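## Task

Enter the letters "JAB" on the keyboard. Each correct letter in sequence earns credit. Hitting a wrong key, or any key once the final letter is in, means failure. So does breaking the keyboard by pressing it too hard. The keyboard must finish lying flat on the table with its keys facing up, without the robot holding it there. Release it and pull the grippers away at the end.

## Robot and tools

Robot: two arms, left_arm and right_arm, each ending in a two-finger gripper. Two fisheye wrist cameras, cam_left_wrist and cam_right_wrist, each give 616x616 images. Knocking anything off the table fails the scene.

Frame: all poses use one scene frame. Its origin sits on the table top midway between the arms. +z is up, +x reaches out over the table, and left_arm is on the +y side. The arm names say nothing about which side of an image is which. Reported hand positions can be slightly off, more so at long reach.

Gripper geometry: the fingers point along the gripper's own +z axis and separate along its y axis. The reported position is the point between the pads when closed. Closed fingertips stick out about 33 mm past that point; fully open, about 9 mm. While closing, the tips move roughly 24 mm further from the arm, so leave that gap above any surface.

The row: every motion command is a row of exactly 20 numbers, covering both arms even if only one moves. Numbers 1-10 are for left_arm, in this order: x, y, z, qw, qx, qy, qz, left_gripper position, force_limit, speed. Numbers 11-20 are the same ten for right_arm and right_gripper. x, y, z is an absolute target position in metres in the scene frame. qw, qx, qy, qz is an absolute target orientation, w first. Each of the three gripper values lies in [-1, 1]. Position: +1 is fully open (140 mm), about -0.8 is where the pads touch, and -1 closes until blocked. force_limit runs from about 14 N at -1, through 60 N at 0, to 107 N at +1. speed runs from about 30 mm/s at -1, through 140 at 0, to 250 at +1. To leave a gripper unchanged, repeat its previous three values; a 0 is itself a command. To hold an arm still, resend its last reported pose exactly. Resend the same quaternion every time to keep orientation, because the reported one drifts. A target more than 0.6 m from the arm's last reported position, along any gripper axis, is refused and nothing is sent.

Per-step limits: each control step, the commanded pose is clipped to within 70 mm and 16 degrees of the measured pose. Damped inverse kinematics then drives the joints, giving position priority over orientation. Elbows never fully straighten.

execute_actions: argument actions holds at most one item. An empty list just reports the state. An item with rows (1 to 15 rows of 20 numbers) and steps (up to 15, default 15) runs that many steps of 1/30 s, one row each, repeating the last row. An item with only steps (up to 300) is a wait, counted from the previous result, and your reply time is part of it. Optional pictures (true/false) controls whether images are returned. After an action, an arm continues only to its last clipped pose, not the full target, so check the result and send the remainder.

move: target is one 20-number row as above. speed is the top path speed in m/s, from 0.002 to 0.5 (default 0.25); rotation is capped at twice that value in rad/s. Each gripper follows a straight line to its pose, both finishing together, in 0.5 to 10 s; longer moves stop at 10 s short of the target. It turns the shorter way. It does not avoid obstacles or the other arm, may lag, wander or overshoot speed, especially near full reach. Finger values are sent at the start. Faster moves, or targets placed deeper past a contact, hit and press harder. The result adds a move: line giving the ending (done, off_target, moving, held, fault) and any limits (paced = the pose was clipped; held = a check blocked some steps, after which the arm may move fast), plus each gripper's distance from its pose. If only one arm is named, the other finished fine.

wait: seconds from 0 to 10; nothing new is sent.

zoom_image: camera (cam_left_wrist or cam_right_wrist) and region [x0, y0, x1, y1] in pixels of that camera's latest image, top-left origin, at most 504 by 504.

finished_scene: scene is the number of the current scene. A reply with no tool call ends everything.

Results: the state line lists each gripper's position and wxyz quaternion, left_arm | right_arm. object_status: 0 moving, 1 blocked while opening, 2 blocked while closing (a grip), 3 reached the requested value or pads met. position_measured is in counts: 3 fully open, 230 pads together. "pose unreachable" means a clearance check altered or stopped that arm's command; HELD marks steps where that happened. "Hand target" shows the pose the controller is currently driving toward. Joint torque and external torque lines are noisy and include friction. MOTOR HOT warns of overheating; OVER-TEMPERATURE FAULT means brakes are on until it cools.

Hazards: contact torque at a joint's load limit (waist 20, shoulder 20, upper arm roll 18, elbow 18, forearm roll 12, wrist pitch 12, wrist roll 12 N m) causes a TORQUE FAULT, stopping that arm for 10 s. Do not let the arms collide. Tap keys gently and slowly, lift clear between letters, never touch a wrong key or any key after the last letter, and leave the keyboard flat, keys up, untouched.

Each tool is called in YAML: its name, and indented under it one key for each argument.

## Session

execute_actions:
  actions: []

Scene clock: 0.00 s of 4023.00 s.
left_arm: end_effector_position=(+0.3306, +0.4881, +0.3106) position_measured=230 object_status=3 end_effector_quat_wxyz=(+0.126, +0.596, +0.535, -0.585) | right_arm: end_effector_position=(+0.5808, -0.4505, +0.4179) position_measured=230 object_status=3 end_effector_quat_wxyz=(-0.009, +0.918, -0.396, +0.005)
Joint positions: left_arm=[ 0.623  0.477  0.129 -1.547 -0.286  0.753 -2.297] | right_arm=[-0.006 -0.015  0.001 -1.579  0.013  1.581 -0.794]
Joint velocities: left_arm=[ 0.001 -0.    -0.001 -0.    -0.001  0.     0.   ] | right_arm=[-0.    -0.001  0.002  0.     0.001  0.001 -0.001]
Joint torques (N m, as the joint torque sensors report them, + toward a larger angle): no reading
External joint torques (N m, as the arm's controller estimates them; a push from outside toward a larger angle lowers the number): no reading
Hand target (left_arm): +0.331, +0.488, +0.311; +0.126, +0.596, +0.535, -0.585
Hand target (right_arm): +0.581, -0.450, +0.418; -0.009, +0.918, -0.396, +0.005

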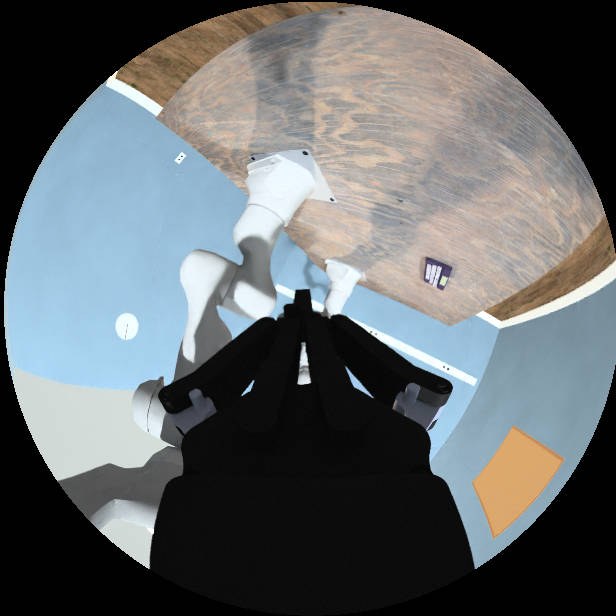

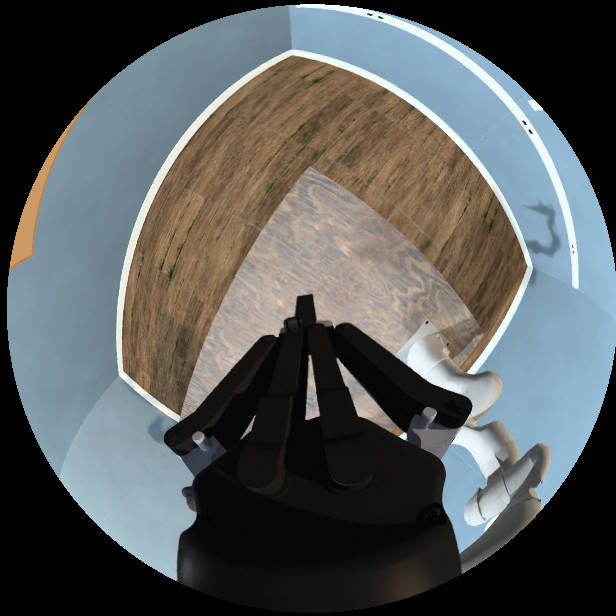

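move:
  target: [0.3306,0.4881,0.3106,0.126,0.596,0.535,-0.585,-1,0,0,0.3,-0.35,0.35,0,1,0,0,-1,0,0]

Scene clock: 4.20 s of 4023.00 s.
left_arm: end_effector_position=(+0.3306, +0.4881, +0.3106) position_measured=233 object_status=3 end_effector_quat_wxyz=(+0.126, +0.596, +0.535, -0.585) | right_arm: end_effector_position=(+0.3010, -0.3474, +0.3466) position_measured=233 object_status=3 end_effector_quat_wxyz=(-0.003, +1.000, -0.006, -0.001)
Joint positions: left_arm=[ 0.623  0.477  0.129 -1.547 -0.286  0.753 -2.297] | right_arm=[ 0.342 -0.867 -0.008 -2.484  0.001  1.616 -1.256]
Joint velocities: left_arm=[-0.001  0.001 -0.    -0.    -0.     0.     0.   ] | right_arm=[ 0.004 -0.    -0.003 -0.002 -0.003 -0.003 -0.021]
Joint torques (N m, as the joint torque sensors report them, + toward a larger angle): left_arm=[ -0.31 -42.91   1.27  18.76  -0.09  -1.63   0.04] | right_arm=[ 2.17 -3.67 -1.27 22.12 -0.08  2.16 -0.24]
External joint torques (N m, as the arm's controller estimates them; a push from outside toward a larger angle lowers the number): left_arm=[-0.22 -0.54 -0.35 -1.11 -0.19 -0.03  0.09] | right_arm=[ 2.19 -1.08 -0.67 -1.74 -0.95 -0.36 -0.24]
Hand target (left_arm): +0.331, +0.488, +0.311; +0.126, +0.596, +0.535, -0.585
Hand target (right_arm): +0.300, -0.349, +0.346; -0.002, +1.000, -0.000, -0.002
Off the commanded pose (left_arm): 0.000 m, 0 deg.
Off the commanded pose (right_arm): 0.004 m, 1 deg.
move: off_target (right_arm)

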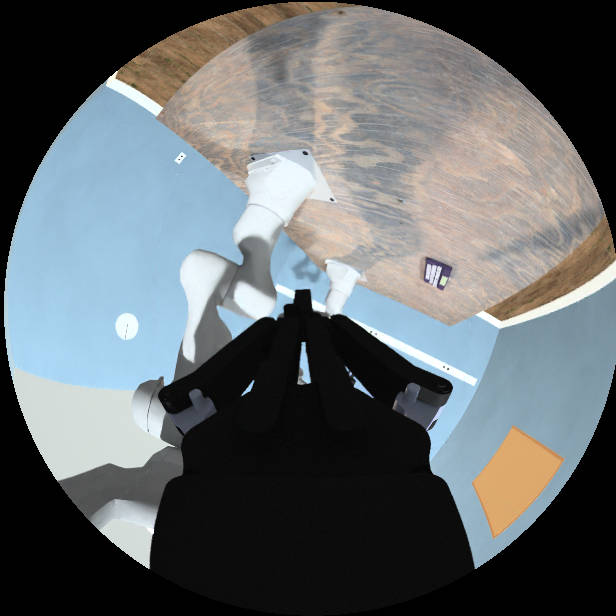

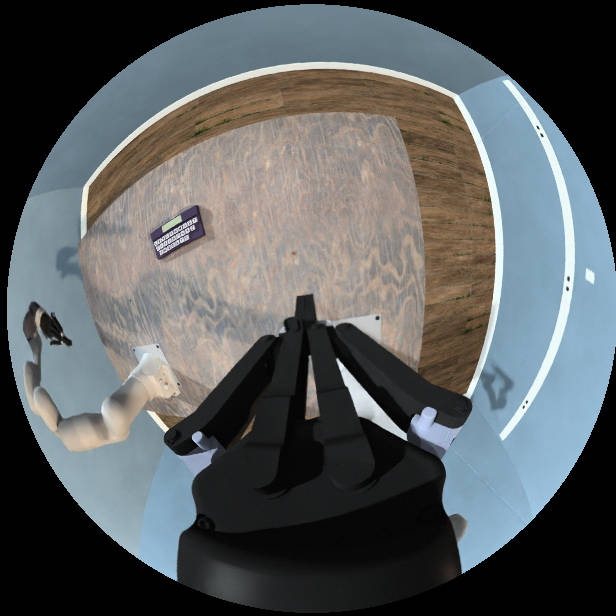

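move:
  target: [0.3306,0.4881,0.3106,0.126,0.596,0.535,-0.585,-1,0,0,0.38,0.0,0.15,0,1,0,0,-1,0,0]

Scene clock: 10.03 s of 4023.00 s.
left_arm: end_effector_position=(+0.3306, +0.4881, +0.3106) position_measured=233 object_status=3 end_effector_quat_wxyz=(+0.126, +0.596, +0.535, -0.585) | right_arm: end_effector_position=(+0.3804, -0.0023, +0.1535) position_measured=233 object_status=3 end_effector_quat_wxyz=(+0.001, +1.000, +0.003, -0.004)
Joint positions: left_arm=[ 0.623  0.477  0.129 -1.547 -0.286  0.753 -2.297] | right_arm=[ 0.447  0.12   0.477 -2.111 -0.062  2.211 -0.651]
Joint velocities: left_arm=[-0.001 -0.     0.002 -0.     0.001  0.     0.   ] | right_arm=[-0.    -0.001  0.     0.    -0.001  0.     0.033]
Joint torques (N m, as the joint torque sensors report them, + toward a larger angle): left_arm=[ -0.11 -42.86   1.09  18.23  -0.01  -1.64   0.08] | right_arm=[  0.77 -28.86   2.06  22.42  -0.29   2.54   0.13]
External joint torques (N m, as the arm's controller estimates them; a push from outside toward a larger angle lowers the number): left_arm=[-0.23 -0.29 -0.69 -1.74 -0.13 -0.05  0.12] | right_arm=[ 0.84  1.87  0.28 -0.48 -0.95  0.02  0.13]
Hand target (left_arm): +0.331, +0.488, +0.311; +0.126, +0.596, +0.535, -0.585
Hand target (right_arm): +0.381, -0.002, +0.153; +0.001, +1.000, -0.003, -0.003
Off the commanded pose (left_arm): 0.000 m, 0 deg.
Off the commanded pose (right_arm): 0.004 m, 1 deg.
After step 90, 0.23 s passed at rest.
move: off_target (right_arm)

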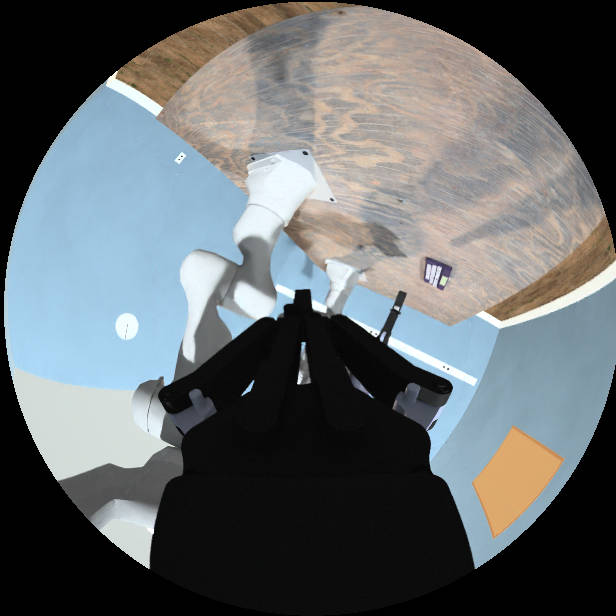

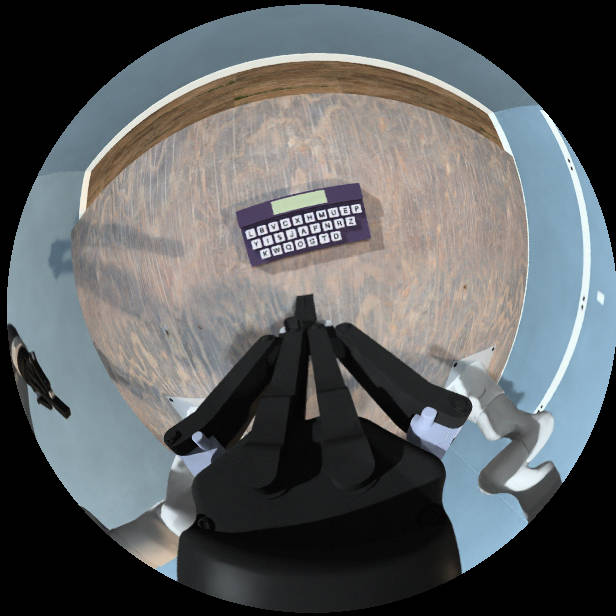

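move:
  target: [0.3306,0.4881,0.3106,0.126,0.596,0.535,-0.585,-1,0,0,0.42,0.02,0.08,0,0.995,0.105,0,-1,0,0]

zoom_image:
  camera: "cam_right_wrist"
  region: [180,160,440,340]

Scene clock: 13.90 s of 4023.00 s.
left_arm: end_effector_position=(+0.3306, +0.4881, +0.3106) position_measured=233 object_status=3 end_effector_quat_wxyz=(+0.126, +0.596, +0.535, -0.585) | right_arm: end_effector_position=(+0.4195, +0.0188, +0.0807) position_measured=233 object_status=3 end_effector_quat_wxyz=(+0.001, +0.995, +0.098, -0.002)
Joint positions: left_arm=[ 0.623  0.477  0.129 -1.547 -0.286  0.753 -2.297] | right_arm=[ 0.445  0.36   0.466 -2.009 -0.217  2.317 -0.766]
Joint velocities: left_arm=[ 0.    -0.    -0.     0.001 -0.     0.     0.001] | right_arm=[ 0.     0.001 -0.001  0.001  0.001  0.005 -0.029]
Joint torques (N m, as the joint torque sensors report them, + toward a larger angle): left_arm=[ -0.34 -42.24   1.31  18.89   0.    -1.65   0.04] | right_arm=[ -1.02 -35.22   7.8   21.35  -0.21   2.93  -0.39]
External joint torques (N m, as the arm's controller estimates them; a push from outside toward a larger angle lowers the number): left_arm=[-0.4   0.31 -0.42 -1.08 -0.12 -0.06  0.09] | right_arm=[-1.07  1.78  2.38 -0.08 -0.82  0.41 -0.39]
Hand target (left_arm): +0.331, +0.488, +0.311; +0.126, +0.596, +0.535, -0.585
Hand target (right_arm): +0.420, +0.020, +0.081; +0.000, +0.994, +0.105, -0.000
Off the commanded pose (left_arm): 0.000 m, 0 deg.
Off the commanded pose (right_arm): 0.001 m, 1 deg.
move: done

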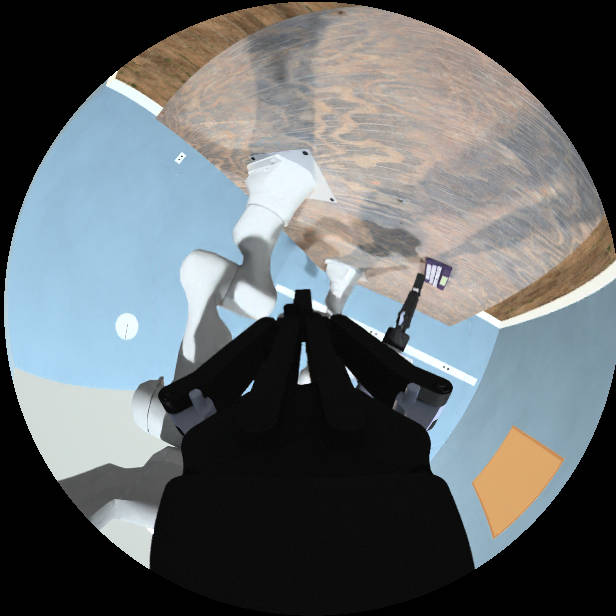

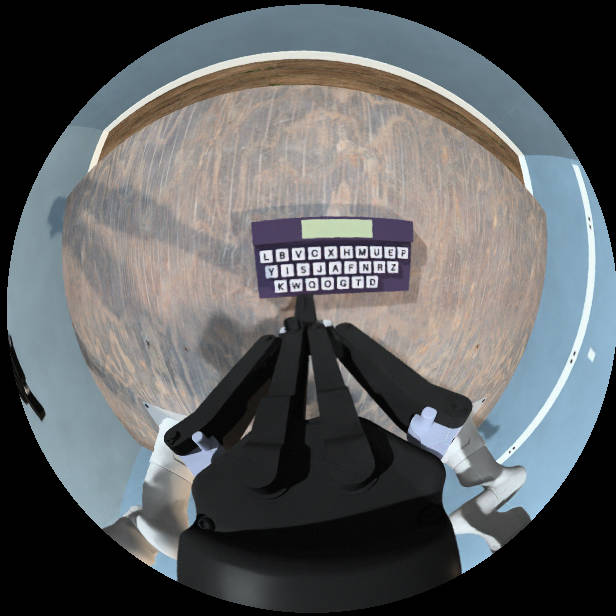

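Region (180, 160, 440, 340) of cam_right_wrist's 616x616 image, scaled by 1.938, with more detail than that image has; it fills the top 349 rows of this view, and the rest is white.

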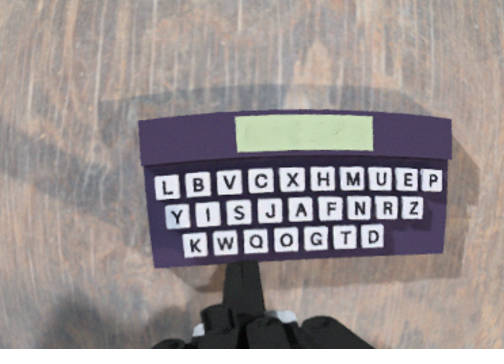

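move:
  target: [0.3306,0.4881,0.3106,0.126,0.596,0.535,-0.585,-1,0,0,0.458,0.010,0.068,0.021,0.978,0.12,-0.172,-1,0,0]
  speed: 0.15

zoom_image:
  camera: "cam_right_wrist"
  region: [180,200,440,380]

Scene clock: 24.90 s of 4023.00 s.
left_arm: end_effector_position=(+0.3306, +0.4881, +0.3106) position_measured=233 object_status=3 end_effector_quat_wxyz=(+0.126, +0.596, +0.535, -0.585) | right_arm: end_effector_position=(+0.4599, +0.0110, +0.0687) position_measured=233 object_status=3 end_effector_quat_wxyz=(+0.019, +0.978, +0.115, -0.170)
Joint positions: left_arm=[ 0.623  0.477  0.129 -1.547 -0.286  0.753 -2.297] | right_arm=[ 0.383  0.73   0.49  -1.462 -0.146  1.824 -0.969]
Joint velocities: left_arm=[ 0.002 -0.001 -0.001 -0.     0.     0.001  0.001] | right_arm=[-0.001 -0.     0.001  0.002  0.001 -0.012 -0.014]
Joint torques (N m, as the joint torque sensors report them, + toward a larger angle): left_arm=[ -0.2  -42.62   0.95  18.61  -0.02  -1.61   0.09] | right_arm=[  1.04 -45.05  12.69  21.09   0.54   1.25  -0.19]
External joint torques (N m, as the arm's controller estimates them; a push from outside toward a larger angle lowers the number): left_arm=[-0.29 -0.11 -0.81 -1.34 -0.14 -0.02  0.14] | right_arm=[ 0.93  2.97  2.35 -0.5  -0.51 -0.47 -0.18]
Hand target (left_arm): +0.331, +0.488, +0.311; +0.126, +0.596, +0.535, -0.585
Hand target (right_arm): +0.458, +0.012, +0.069; +0.019, +0.978, +0.121, -0.172
Off the commanded pose (left_arm): 0.000 m, 0 deg.
Off the commanded pose (right_arm): 0.002 m, 1 deg.
After step 90, 6.13 s passed at rest.
move: done

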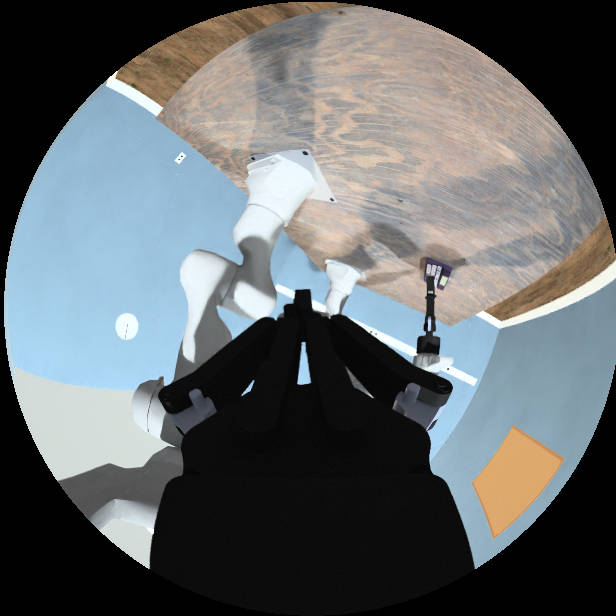

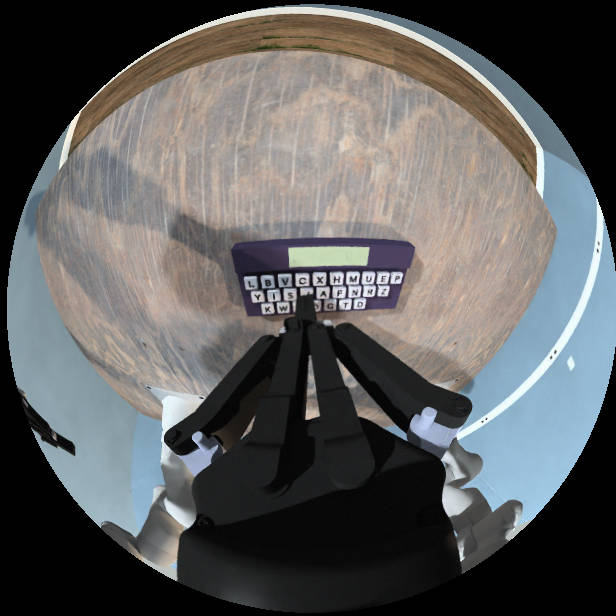

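Region (180, 200, 440, 380) of cam_right_wrist's 616x616 image, scaled by 1.938, with more detail than that image has; it fills the top 349 rows of this view, and the rest is white.

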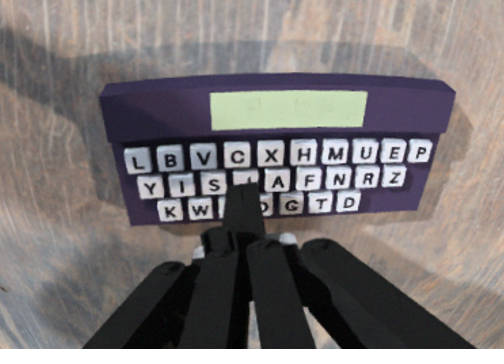

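move:
  target: [0.3306,0.4881,0.3106,0.126,0.596,0.535,-0.585,-1,0,0,0.452,0.0085,0.060,0.021,0.978,0.12,-0.172,-1,0,0]
  speed: 0.03

zoom_image:
  camera: "cam_right_wrist"
  region: [180,200,440,380]

Scene clock: 27.60 s of 4023.00 s.
left_arm: end_effector_position=(+0.3306, +0.4881, +0.3106) position_measured=233 object_status=3 end_effector_quat_wxyz=(+0.126, +0.596, +0.535, -0.585) | right_arm: end_effector_position=(+0.4507, +0.0081, +0.0595) position_measured=233 object_status=3 end_effector_quat_wxyz=(+0.022, +0.977, +0.120, -0.174)
Joint positions: left_arm=[ 0.623  0.477  0.129 -1.547 -0.286  0.753 -2.297] | right_arm=[ 0.383  0.725  0.49  -1.497 -0.146  1.843 -0.974]
Joint velocities: left_arm=[-0.001  0.    -0.     0.    -0.001 -0.     0.   ] | right_arm=[ 0.001 -0.004 -0.001 -0.001  0.001  0.013  0.001]
Joint torques (N m, as the joint torque sensors report them, + toward a larger angle): left_arm=[ -0.41 -42.97   1.15  18.34  -0.02  -1.62   0.06] | right_arm=[ -0.28 -47.24  11.28  19.45   0.52   2.26  -0.12]
External joint torques (N m, as the arm's controller estimates them; a push from outside toward a larger angle lowers the number): left_arm=[-0.34 -0.53 -0.48 -1.58 -0.12 -0.02  0.1 ] | right_arm=[-0.24  0.01  1.08 -1.81 -0.49  0.6  -0.11]
Hand target (left_arm): +0.331, +0.488, +0.311; +0.126, +0.596, +0.535, -0.585
Hand target (right_arm): +0.452, +0.008, +0.060; +0.021, +0.978, +0.120, -0.172
Off the commanded pose (left_arm): 0.000 m, 0 deg.
Off the commanded pose (right_arm): 0.001 m, 0 deg.
move: done

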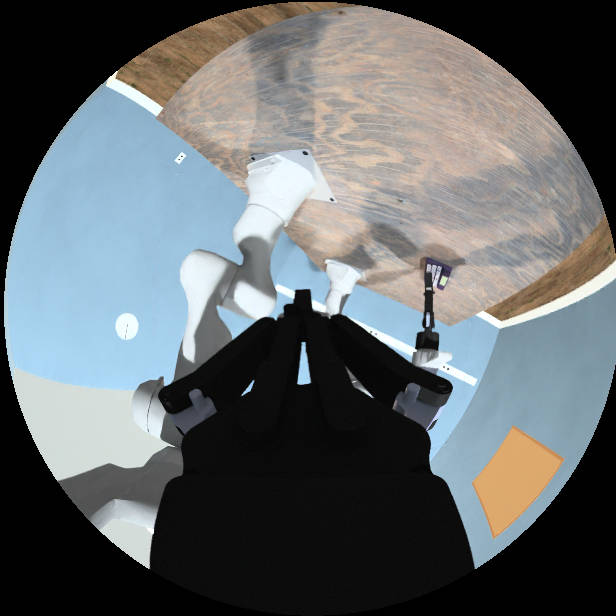

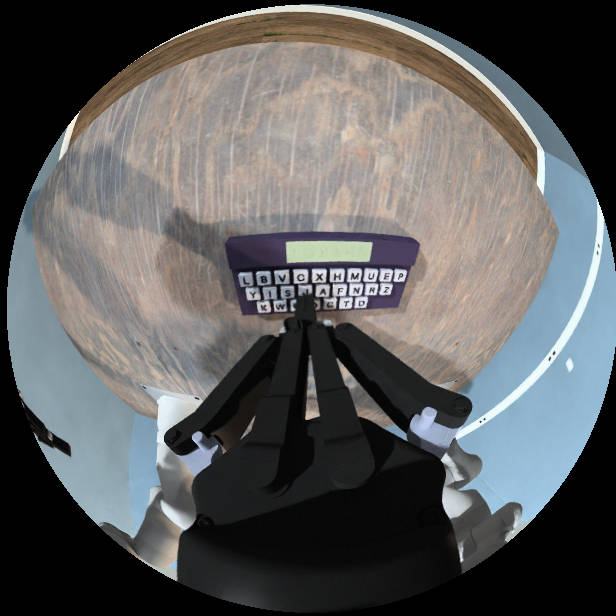

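Region (180, 200, 440, 380) of cam_right_wrist's 616x616 image, scaled by 1.938, with more detail than that image has; it fills the top 349 rows of this view, and the rest is white.

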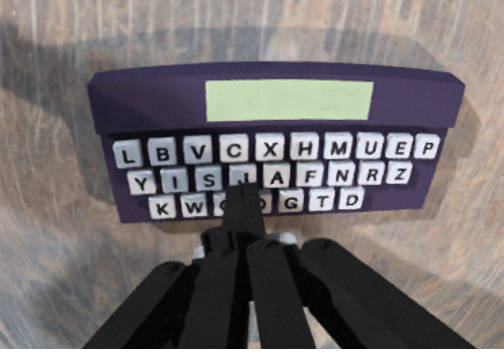

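Now straight down.

move:
  target: [0.3306,0.4881,0.3106,0.126,0.596,0.535,-0.585,-1,0,0,0.453,0.0095,0.054,0.021,0.978,0.12,-0.172,-1,0,0]
  speed: 0.02

zoom_image:
  camera: "cam_right_wrist"
  region: [180,200,440,380]

Scene clock: 30.33 s of 4023.00 s.
left_arm: end_effector_position=(+0.3306, +0.4881, +0.3106) position_measured=233 object_status=3 end_effector_quat_wxyz=(+0.126, +0.596, +0.535, -0.585) | right_arm: end_effector_position=(+0.4513, +0.0090, +0.0559) position_measured=233 object_status=3 end_effector_quat_wxyz=(+0.021, +0.977, +0.120, -0.174)
Joint positions: left_arm=[ 0.623  0.477  0.129 -1.547 -0.286  0.753 -2.297] | right_arm=[ 0.383  0.732  0.49  -1.495 -0.148  1.849 -0.974]
Joint velocities: left_arm=[ 0.    -0.001  0.    -0.002  0.001 -0.001  0.   ] | right_arm=[ 0.001  0.001 -0.002  0.001 -0.001  0.    -0.003]
Joint torques (N m, as the joint torque sensors report them, + toward a larger angle): left_arm=[ -0.39 -42.56   1.35  18.53  -0.02  -1.62   0.09] | right_arm=[  1.18 -44.     9.72  21.13  -0.1    2.46  -0.07]
External joint torques (N m, as the arm's controller estimates them; a push from outside toward a larger angle lowers the number): left_arm=[-0.39 -0.08 -0.33 -1.38 -0.14 -0.03  0.14] | right_arm=[ 1.25  3.59 -0.59 -0.18 -1.1   0.78 -0.06]
Hand target (left_arm): +0.331, +0.488, +0.311; +0.126, +0.596, +0.535, -0.585
Hand target (right_arm): +0.453, +0.010, +0.054; +0.021, +0.978, +0.120, -0.172
Off the commanded pose (left_arm): 0.000 m, 0 deg.
Off the commanded pose (right_arm): 0.003 m, 0 deg.
move: done

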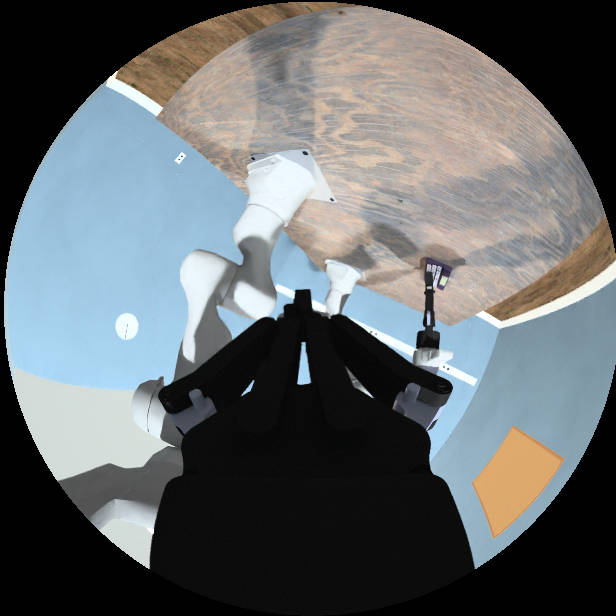

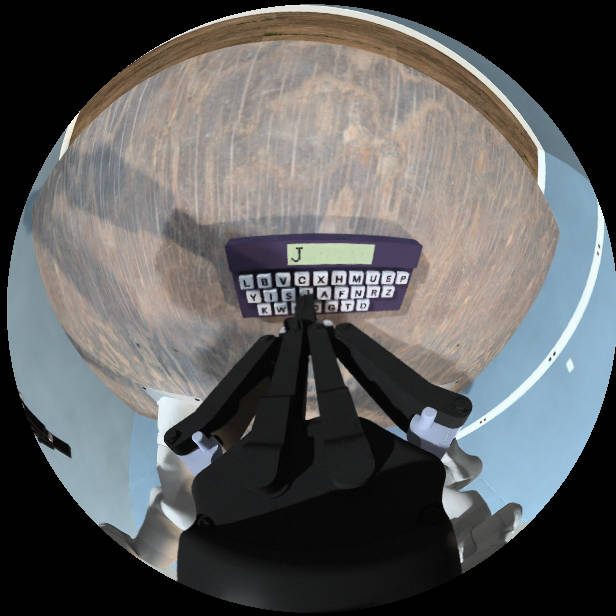

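Region (180, 200, 440, 380) of cam_right_wrist's 616x616 image, scaled by 1.938, with more detail than that image has; it fills the top 349 rows of this view, and the rest is white.

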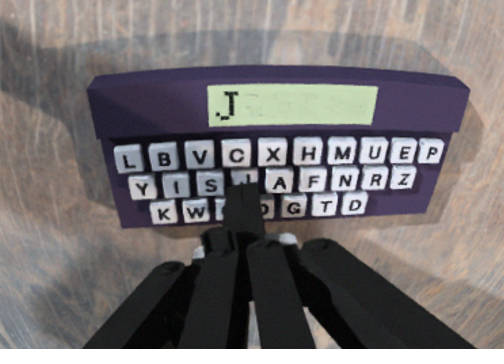

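A: 19mm along (.27,-.96).

move:
  target: [0.3306,0.4881,0.3106,0.126,0.596,0.535,-0.585,-1,0,0,0.453,0.0095,0.064,0.021,0.978,0.12,-0.172,-1,0,0]
  speed: 0.05

move:
  target: [0.3306,0.4881,0.3106,0.126,0.596,0.535,-0.585,-1,0,0,0.459,-0.0085,0.062,0.021,0.978,0.12,-0.172,-1,0,0]
  speed: 0.05

zoom_image:
  camera: "cam_right_wrist"
  region: [180,200,440,380]

Scene clock: 33.97 s of 4023.00 s.
left_arm: end_effector_position=(+0.3306, +0.4881, +0.3106) position_measured=233 object_status=3 end_effector_quat_wxyz=(+0.126, +0.596, +0.535, -0.585) | right_arm: end_effector_position=(+0.4535, +0.0089, +0.0625) position_measured=233 object_status=3 end_effector_quat_wxyz=(+0.021, +0.978, +0.120, -0.171)
Joint positions: left_arm=[ 0.623  0.477  0.129 -1.547 -0.286  0.753 -2.297] | right_arm=[ 0.383  0.723  0.49  -1.491 -0.148  1.841 -0.974]
Joint velocities: left_arm=[ 0.001  0.001  0.001  0.     0.001 -0.    -0.   ] | right_arm=[ 0.001  0.001  0.001 -0.001 -0.    -0.007  0.001]
Joint torques (N m, as the joint torque sensors report them, + toward a larger angle): left_arm=[ -0.31 -42.06   1.59  18.58  -0.05  -1.56   0.08] | right_arm=[ -0.21 -46.8   11.82  21.28   1.48   1.31  -0.16]
External joint torques (N m, as the arm's controller estimates them; a push from outside toward a larger angle lowers the number): left_arm=[-0.31  0.42 -0.11 -1.37 -0.16  0.03  0.13] | right_arm=[-0.42  0.55  1.48  0.01  0.46 -0.37 -0.15]
Hand target (left_arm): +0.331, +0.488, +0.311; +0.126, +0.596, +0.535, -0.585
Hand target (right_arm): +0.453, +0.009, +0.064; +0.021, +0.978, +0.120, -0.172
Off the commanded pose (left_arm): 0.000 m, 0 deg.
Off the commanded pose (right_arm): 0.002 m, 0 deg.
move: done

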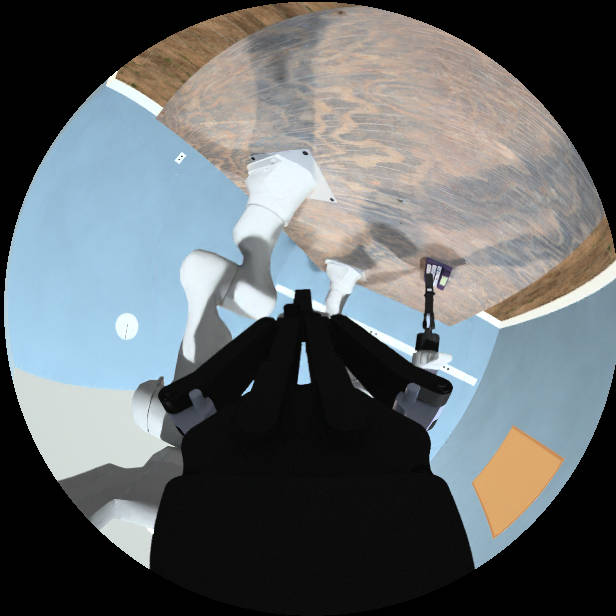

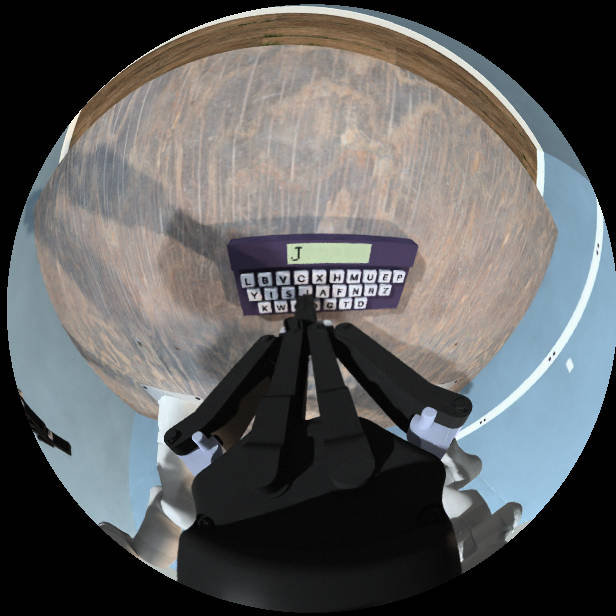

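Scene clock: 34.73 s of 4023.00 s.
left_arm: end_effector_position=(+0.3306, +0.4881, +0.3106) position_measured=233 object_status=3 end_effector_quat_wxyz=(+0.126, +0.596, +0.535, -0.585) | right_arm: end_effector_position=(+0.4589, -0.0095, +0.0612) position_measured=233 object_status=3 end_effector_quat_wxyz=(+0.023, +0.978, +0.115, -0.173)
Joint positions: left_arm=[ 0.623  0.477  0.129 -1.547 -0.286  0.753 -2.297] | right_arm=[ 0.351  0.703  0.49  -1.528 -0.148  1.849 -0.989]
Joint velocities: left_arm=[-0.    -0.001 -0.001  0.001  0.001  0.001 -0.   ] | right_arm=[-0.001 -0.     0.001 -0.004 -0.001  0.004 -0.012]
Joint torques (N m, as the joint torque sensors report them, + toward a larger angle): left_arm=[ -0.35 -42.79   1.11  18.52   0.    -1.66   0.08] | right_arm=[ -1.21 -46.34  12.5   20.39   0.83   2.    -0.2 ]
External joint torques (N m, as the arm's controller estimates them; a push from outside toward a larger angle lowers the number): left_arm=[-0.38 -0.18 -0.6  -1.47 -0.11 -0.07  0.13] | right_arm=[-1.12  0.27  2.55 -0.84 -0.16  0.34 -0.19]
Hand target (left_arm): +0.331, +0.488, +0.311; +0.126, +0.596, +0.535, -0.585
Hand target (right_arm): +0.459, -0.009, +0.062; +0.021, +0.978, +0.120, -0.172
Off the commanded pose (left_arm): 0.000 m, 0 deg.
Off the commanded pose (right_arm): 0.001 m, 1 deg.
move: done

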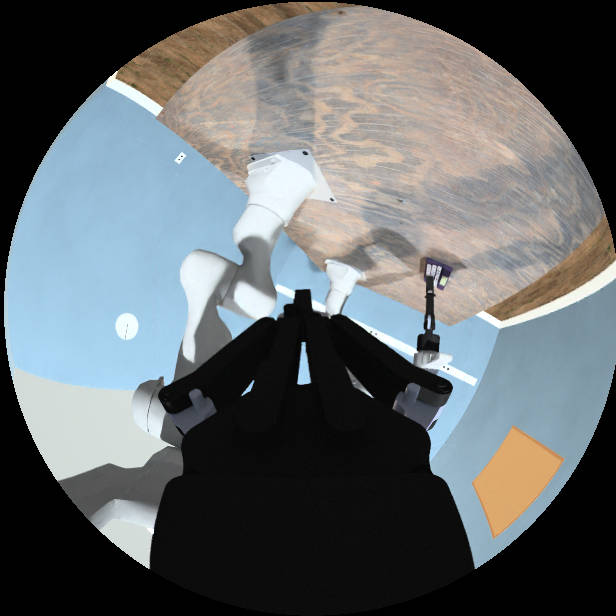

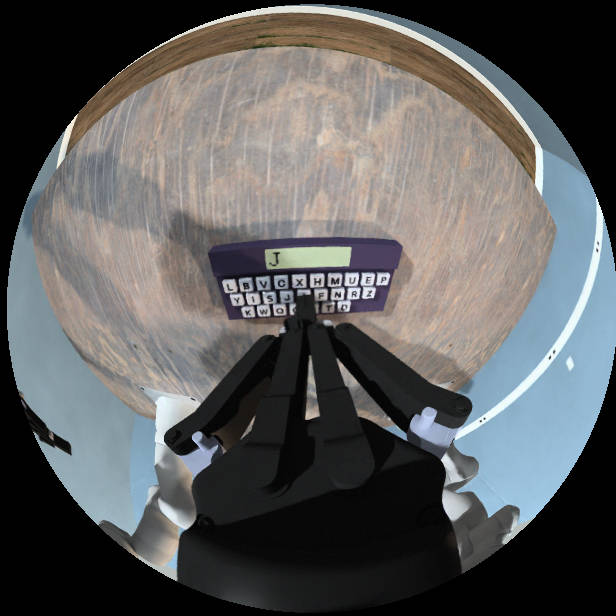

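Region (180, 200, 440, 380) of cam_right_wrist's 616x616 image, scaled by 1.938, with more detail than that image has; it fills the top 349 rows of this view, and the rest is white.

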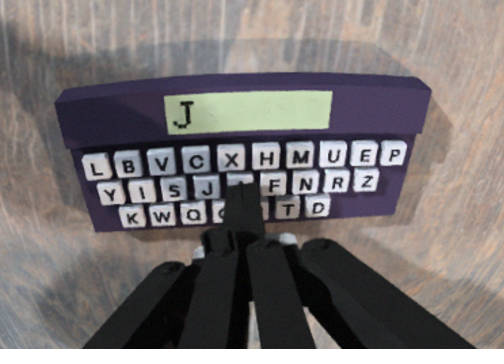

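move:
  target: [0.3306,0.4881,0.3106,0.126,0.596,0.535,-0.585,-1,0,0,0.4565,-0.007,0.054,0.021,0.978,0.12,-0.172,-1,0,0]
  speed: 0.02

move:
  target: [0.3306,0.4881,0.3106,0.126,0.596,0.535,-0.585,-1,0,0,0.4565,-0.007,0.066,0.021,0.978,0.12,-0.172,-1,0,0]
  speed: 0.05

move:
  target: [0.3306,0.4881,0.3106,0.126,0.596,0.535,-0.585,-1,0,0,0.4613,0.0525,0.063,0.021,0.978,0.12,-0.172,-1,0,0]
  speed: 0.07

zoom_image:
  camera: "cam_right_wrist"
  region: [180,200,440,380]

Scene clock: 39.43 s of 4023.00 s.
left_arm: end_effector_position=(+0.3306, +0.4881, +0.3106) position_measured=233 object_status=3 end_effector_quat_wxyz=(+0.126, +0.596, +0.535, -0.585) | right_arm: end_effector_position=(+0.4575, -0.0081, +0.0559) position_measured=233 object_status=3 end_effector_quat_wxyz=(+0.021, +0.978, +0.118, -0.173)
Joint positions: left_arm=[ 0.623  0.477  0.129 -1.547 -0.286  0.753 -2.297] | right_arm=[ 0.352  0.707  0.49  -1.536 -0.148  1.864 -0.993]
Joint velocities: left_arm=[ 0.001  0.    -0.001  0.001  0.    -0.    -0.001] | right_arm=[ 0.001  0.     0.001 -0.001 -0.001  0.007 -0.001]
Joint torques (N m, as the joint torque sensors report them, + toward a larger angle): left_arm=[ -0.08 -42.37   1.14  18.28   0.01  -1.61   0.01] | right_arm=[  1.54 -43.76  10.93  19.88   0.25   2.13  -0.12]
External joint torques (N m, as the arm's controller estimates them; a push from outside toward a larger angle lowers the number): left_arm=[-0.12  0.08 -0.58 -1.65 -0.1  -0.02  0.05] | right_arm=[ 1.43  3.06  0.7  -1.32 -0.74  0.46 -0.11]
Hand target (left_arm): +0.331, +0.488, +0.311; +0.126, +0.596, +0.535, -0.585
Hand target (right_arm): +0.457, -0.007, +0.054; +0.021, +0.978, +0.120, -0.172
Off the commanded pose (left_arm): 0.000 m, 0 deg.
Off the commanded pose (right_arm): 0.002 m, 0 deg.
After step 90, 1.00 s passed at rest.
move: done

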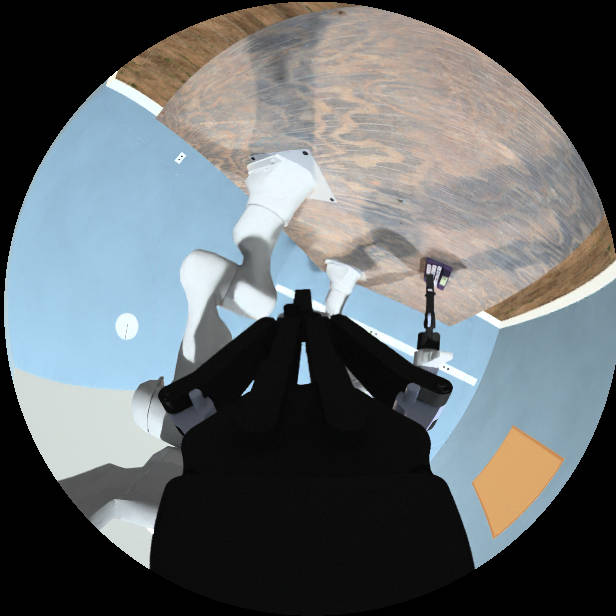

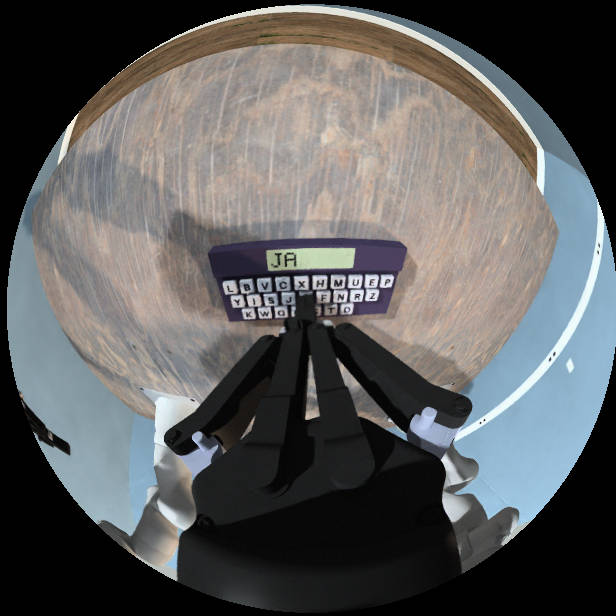

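Scene clock: 40.17 s of 4023.00 s.
left_arm: end_effector_position=(+0.3306, +0.4881, +0.3106) position_measured=233 object_status=3 end_effector_quat_wxyz=(+0.126, +0.596, +0.535, -0.585) | right_arm: end_effector_position=(+0.4578, -0.0084, +0.0642) position_measured=233 object_status=3 end_effector_quat_wxyz=(+0.022, +0.978, +0.119, -0.171)
Joint positions: left_arm=[ 0.623  0.477  0.129 -1.547 -0.286  0.753 -2.297] | right_arm=[ 0.352  0.694  0.492 -1.535 -0.147  1.852 -0.993]
Joint velocities: left_arm=[ 0.001  0.002  0.     0.001 -0.001  0.001 -0.001] | right_arm=[-0.001  0.     0.002  0.001  0.001 -0.006  0.   ]
Joint torques (N m, as the joint torque sensors report them, + toward a larger angle): left_arm=[ -0.28 -42.4    1.03  18.51  -0.01  -1.56   0.07] | right_arm=[ -0.25 -45.73  12.32  20.78   1.68   1.23  -0.15]
External joint torques (N m, as the arm's controller estimates them; a push from outside toward a larger angle lowers the number): left_arm=[-0.22 -0.17 -0.61 -1.33 -0.12  0.02  0.12] | right_arm=[-0.2   0.92  2.34 -0.62  0.7  -0.46 -0.15]
Hand target (left_arm): +0.331, +0.488, +0.311; +0.126, +0.596, +0.535, -0.585
Hand target (right_arm): +0.456, -0.007, +0.066; +0.021, +0.978, +0.120, -0.172
Off the commanded pose (left_arm): 0.000 m, 0 deg.
Off the commanded pose (right_arm): 0.003 m, 0 deg.
move: done

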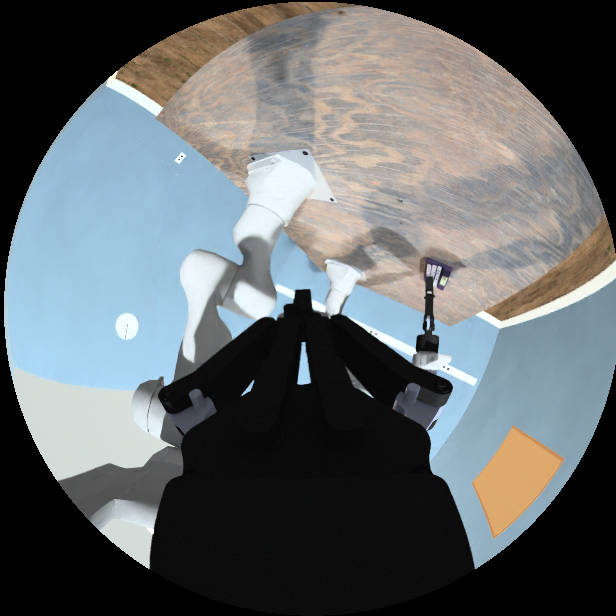

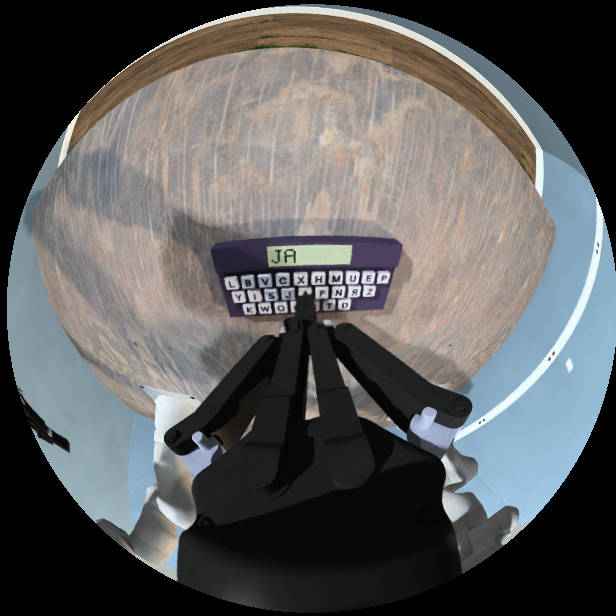

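Scene clock: 41.33 s of 4023.00 s.
left_arm: end_effector_position=(+0.3306, +0.4881, +0.3106) position_measured=233 object_status=3 end_effector_quat_wxyz=(+0.126, +0.596, +0.535, -0.585) | right_arm: end_effector_position=(+0.4613, +0.0558, +0.0647) position_measured=233 object_status=3 end_effector_quat_wxyz=(+0.016, +0.977, +0.125, -0.171)
Joint positions: left_arm=[ 0.623  0.477  0.129 -1.547 -0.286  0.753 -2.297] | right_arm=[ 0.48   0.845  0.469 -1.268 -0.155  1.758 -0.952]
Joint velocities: left_arm=[ 0.    -0.001  0.001 -0.001  0.     0.     0.   ] | right_arm=[ 0.002  0.005 -0.015  0.021 -0.001 -0.032  0.017]
Joint torques (N m, as the joint torque sensors report them, + toward a larger angle): left_arm=[ -0.29 -42.12   1.08  18.59  -0.03  -1.59   0.05] | right_arm=[  1.89 -48.47   9.94  21.29   0.72   1.34   0.  ]
External joint torques (N m, as the arm's controller estimates them; a push from outside toward a larger angle lowers the number): left_arm=[-0.28  0.35 -0.61 -1.33 -0.14  0.01  0.1 ] | right_arm=[ 2.14  2.95 -0.38 -0.53 -0.4  -0.39  0.01]
Hand target (left_arm): +0.331, +0.488, +0.311; +0.126, +0.596, +0.535, -0.585
Hand target (right_arm): +0.461, +0.053, +0.064; +0.020, +0.977, +0.121, -0.172
Off the commanded pose (left_arm): 0.000 m, 0 deg.
Off the commanded pose (right_arm): 0.004 m, 1 deg.
move: off_target (right_arm)

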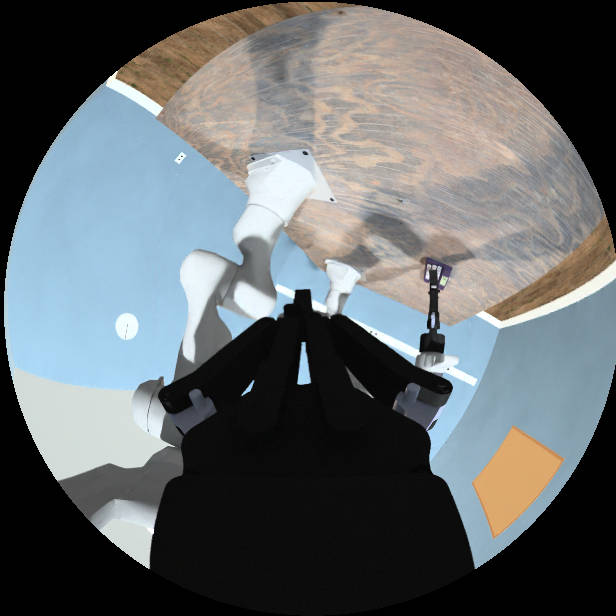

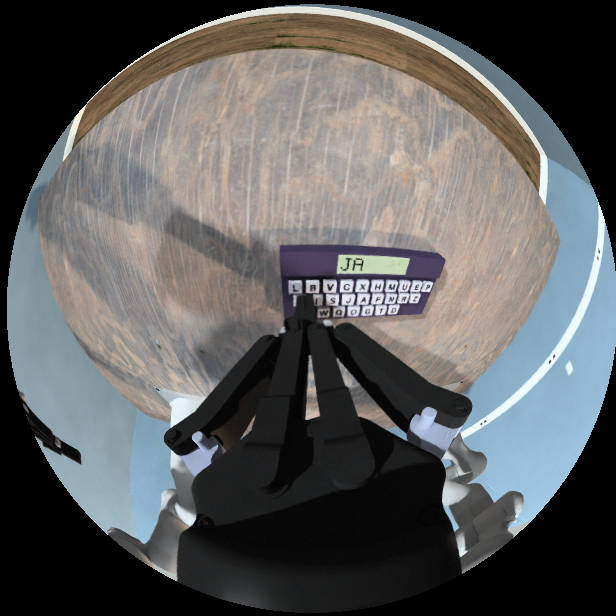

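Region (180, 200, 440, 380) of cam_right_wrist's 616x616 image, scaled by 1.938, with more detail than that image has; it fills the top 349 rows of this view, and the rest is white.

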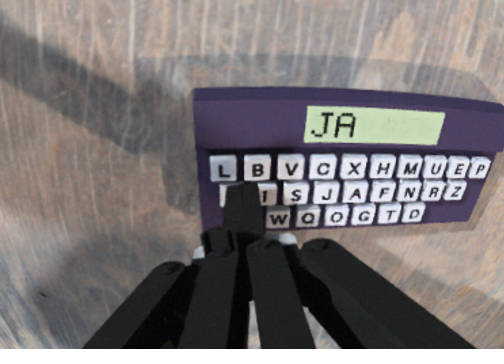

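Need 8mm right, ~6 forward.

move:
  target: [0.3306,0.4881,0.3106,0.126,0.596,0.535,-0.585,-1,0,0,0.469,0.0495,0.062,0.021,0.978,0.12,-0.172,-1,0,0]
  speed: 0.03

zoom_image:
  camera: "cam_right_wrist"
  region: [180,200,440,380]

Scene clock: 43.83 s of 4023.00 s.
left_arm: end_effector_position=(+0.3306, +0.4881, +0.3106) position_measured=233 object_status=3 end_effector_quat_wxyz=(+0.126, +0.596, +0.535, -0.585) | right_arm: end_effector_position=(+0.4674, +0.0522, +0.0629) position_measured=233 object_status=3 end_effector_quat_wxyz=(+0.019, +0.978, +0.119, -0.172)
Joint positions: left_arm=[ 0.623  0.477  0.129 -1.547 -0.286  0.753 -2.297] | right_arm=[ 0.48   0.859  0.463 -1.244 -0.158  1.744 -0.948]
Joint velocities: left_arm=[-0.    -0.001  0.     0.001 -0.     0.001  0.001] | right_arm=[ 0.001  0.002  0.     0.004 -0.004 -0.007 -0.001]
Joint torques (N m, as the joint torque sensors report them, + toward a larger angle): left_arm=[ -0.02 -42.47   1.12  18.67  -0.03  -1.58   0.05] | right_arm=[ -0.35 -49.06   9.97  20.67   0.27   1.32  -0.3 ]
External joint torques (N m, as the arm's controller estimates them; a push from outside toward a larger angle lowers the number): left_arm=[ 0.   -0.04 -0.56 -1.24 -0.14  0.01  0.09] | right_arm=[-0.52  2.73 -0.5  -1.12 -0.87 -0.39 -0.29]
Hand target (left_arm): +0.331, +0.488, +0.311; +0.126, +0.596, +0.535, -0.585
Hand target (right_arm): +0.469, +0.050, +0.062; +0.021, +0.978, +0.120, -0.172
Off the commanded pose (left_arm): 0.000 m, 0 deg.
Off the commanded pose (right_arm): 0.003 m, 0 deg.
move: done

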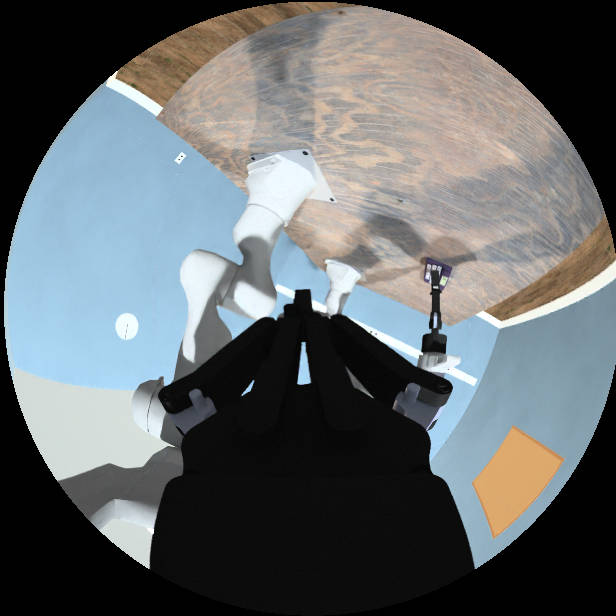

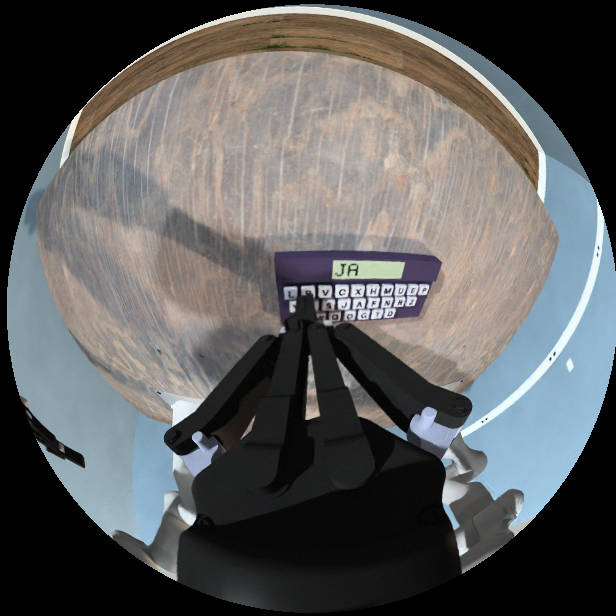

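Region (180, 200, 440, 380) of cam_right_wrist's 616x616 image, scaled by 1.938, with more detail than that image has; it fills the top 349 rows of this view, and the rest is white.

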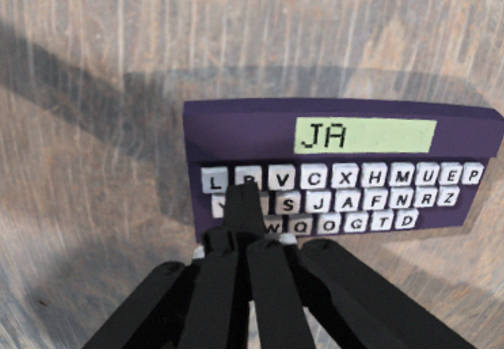

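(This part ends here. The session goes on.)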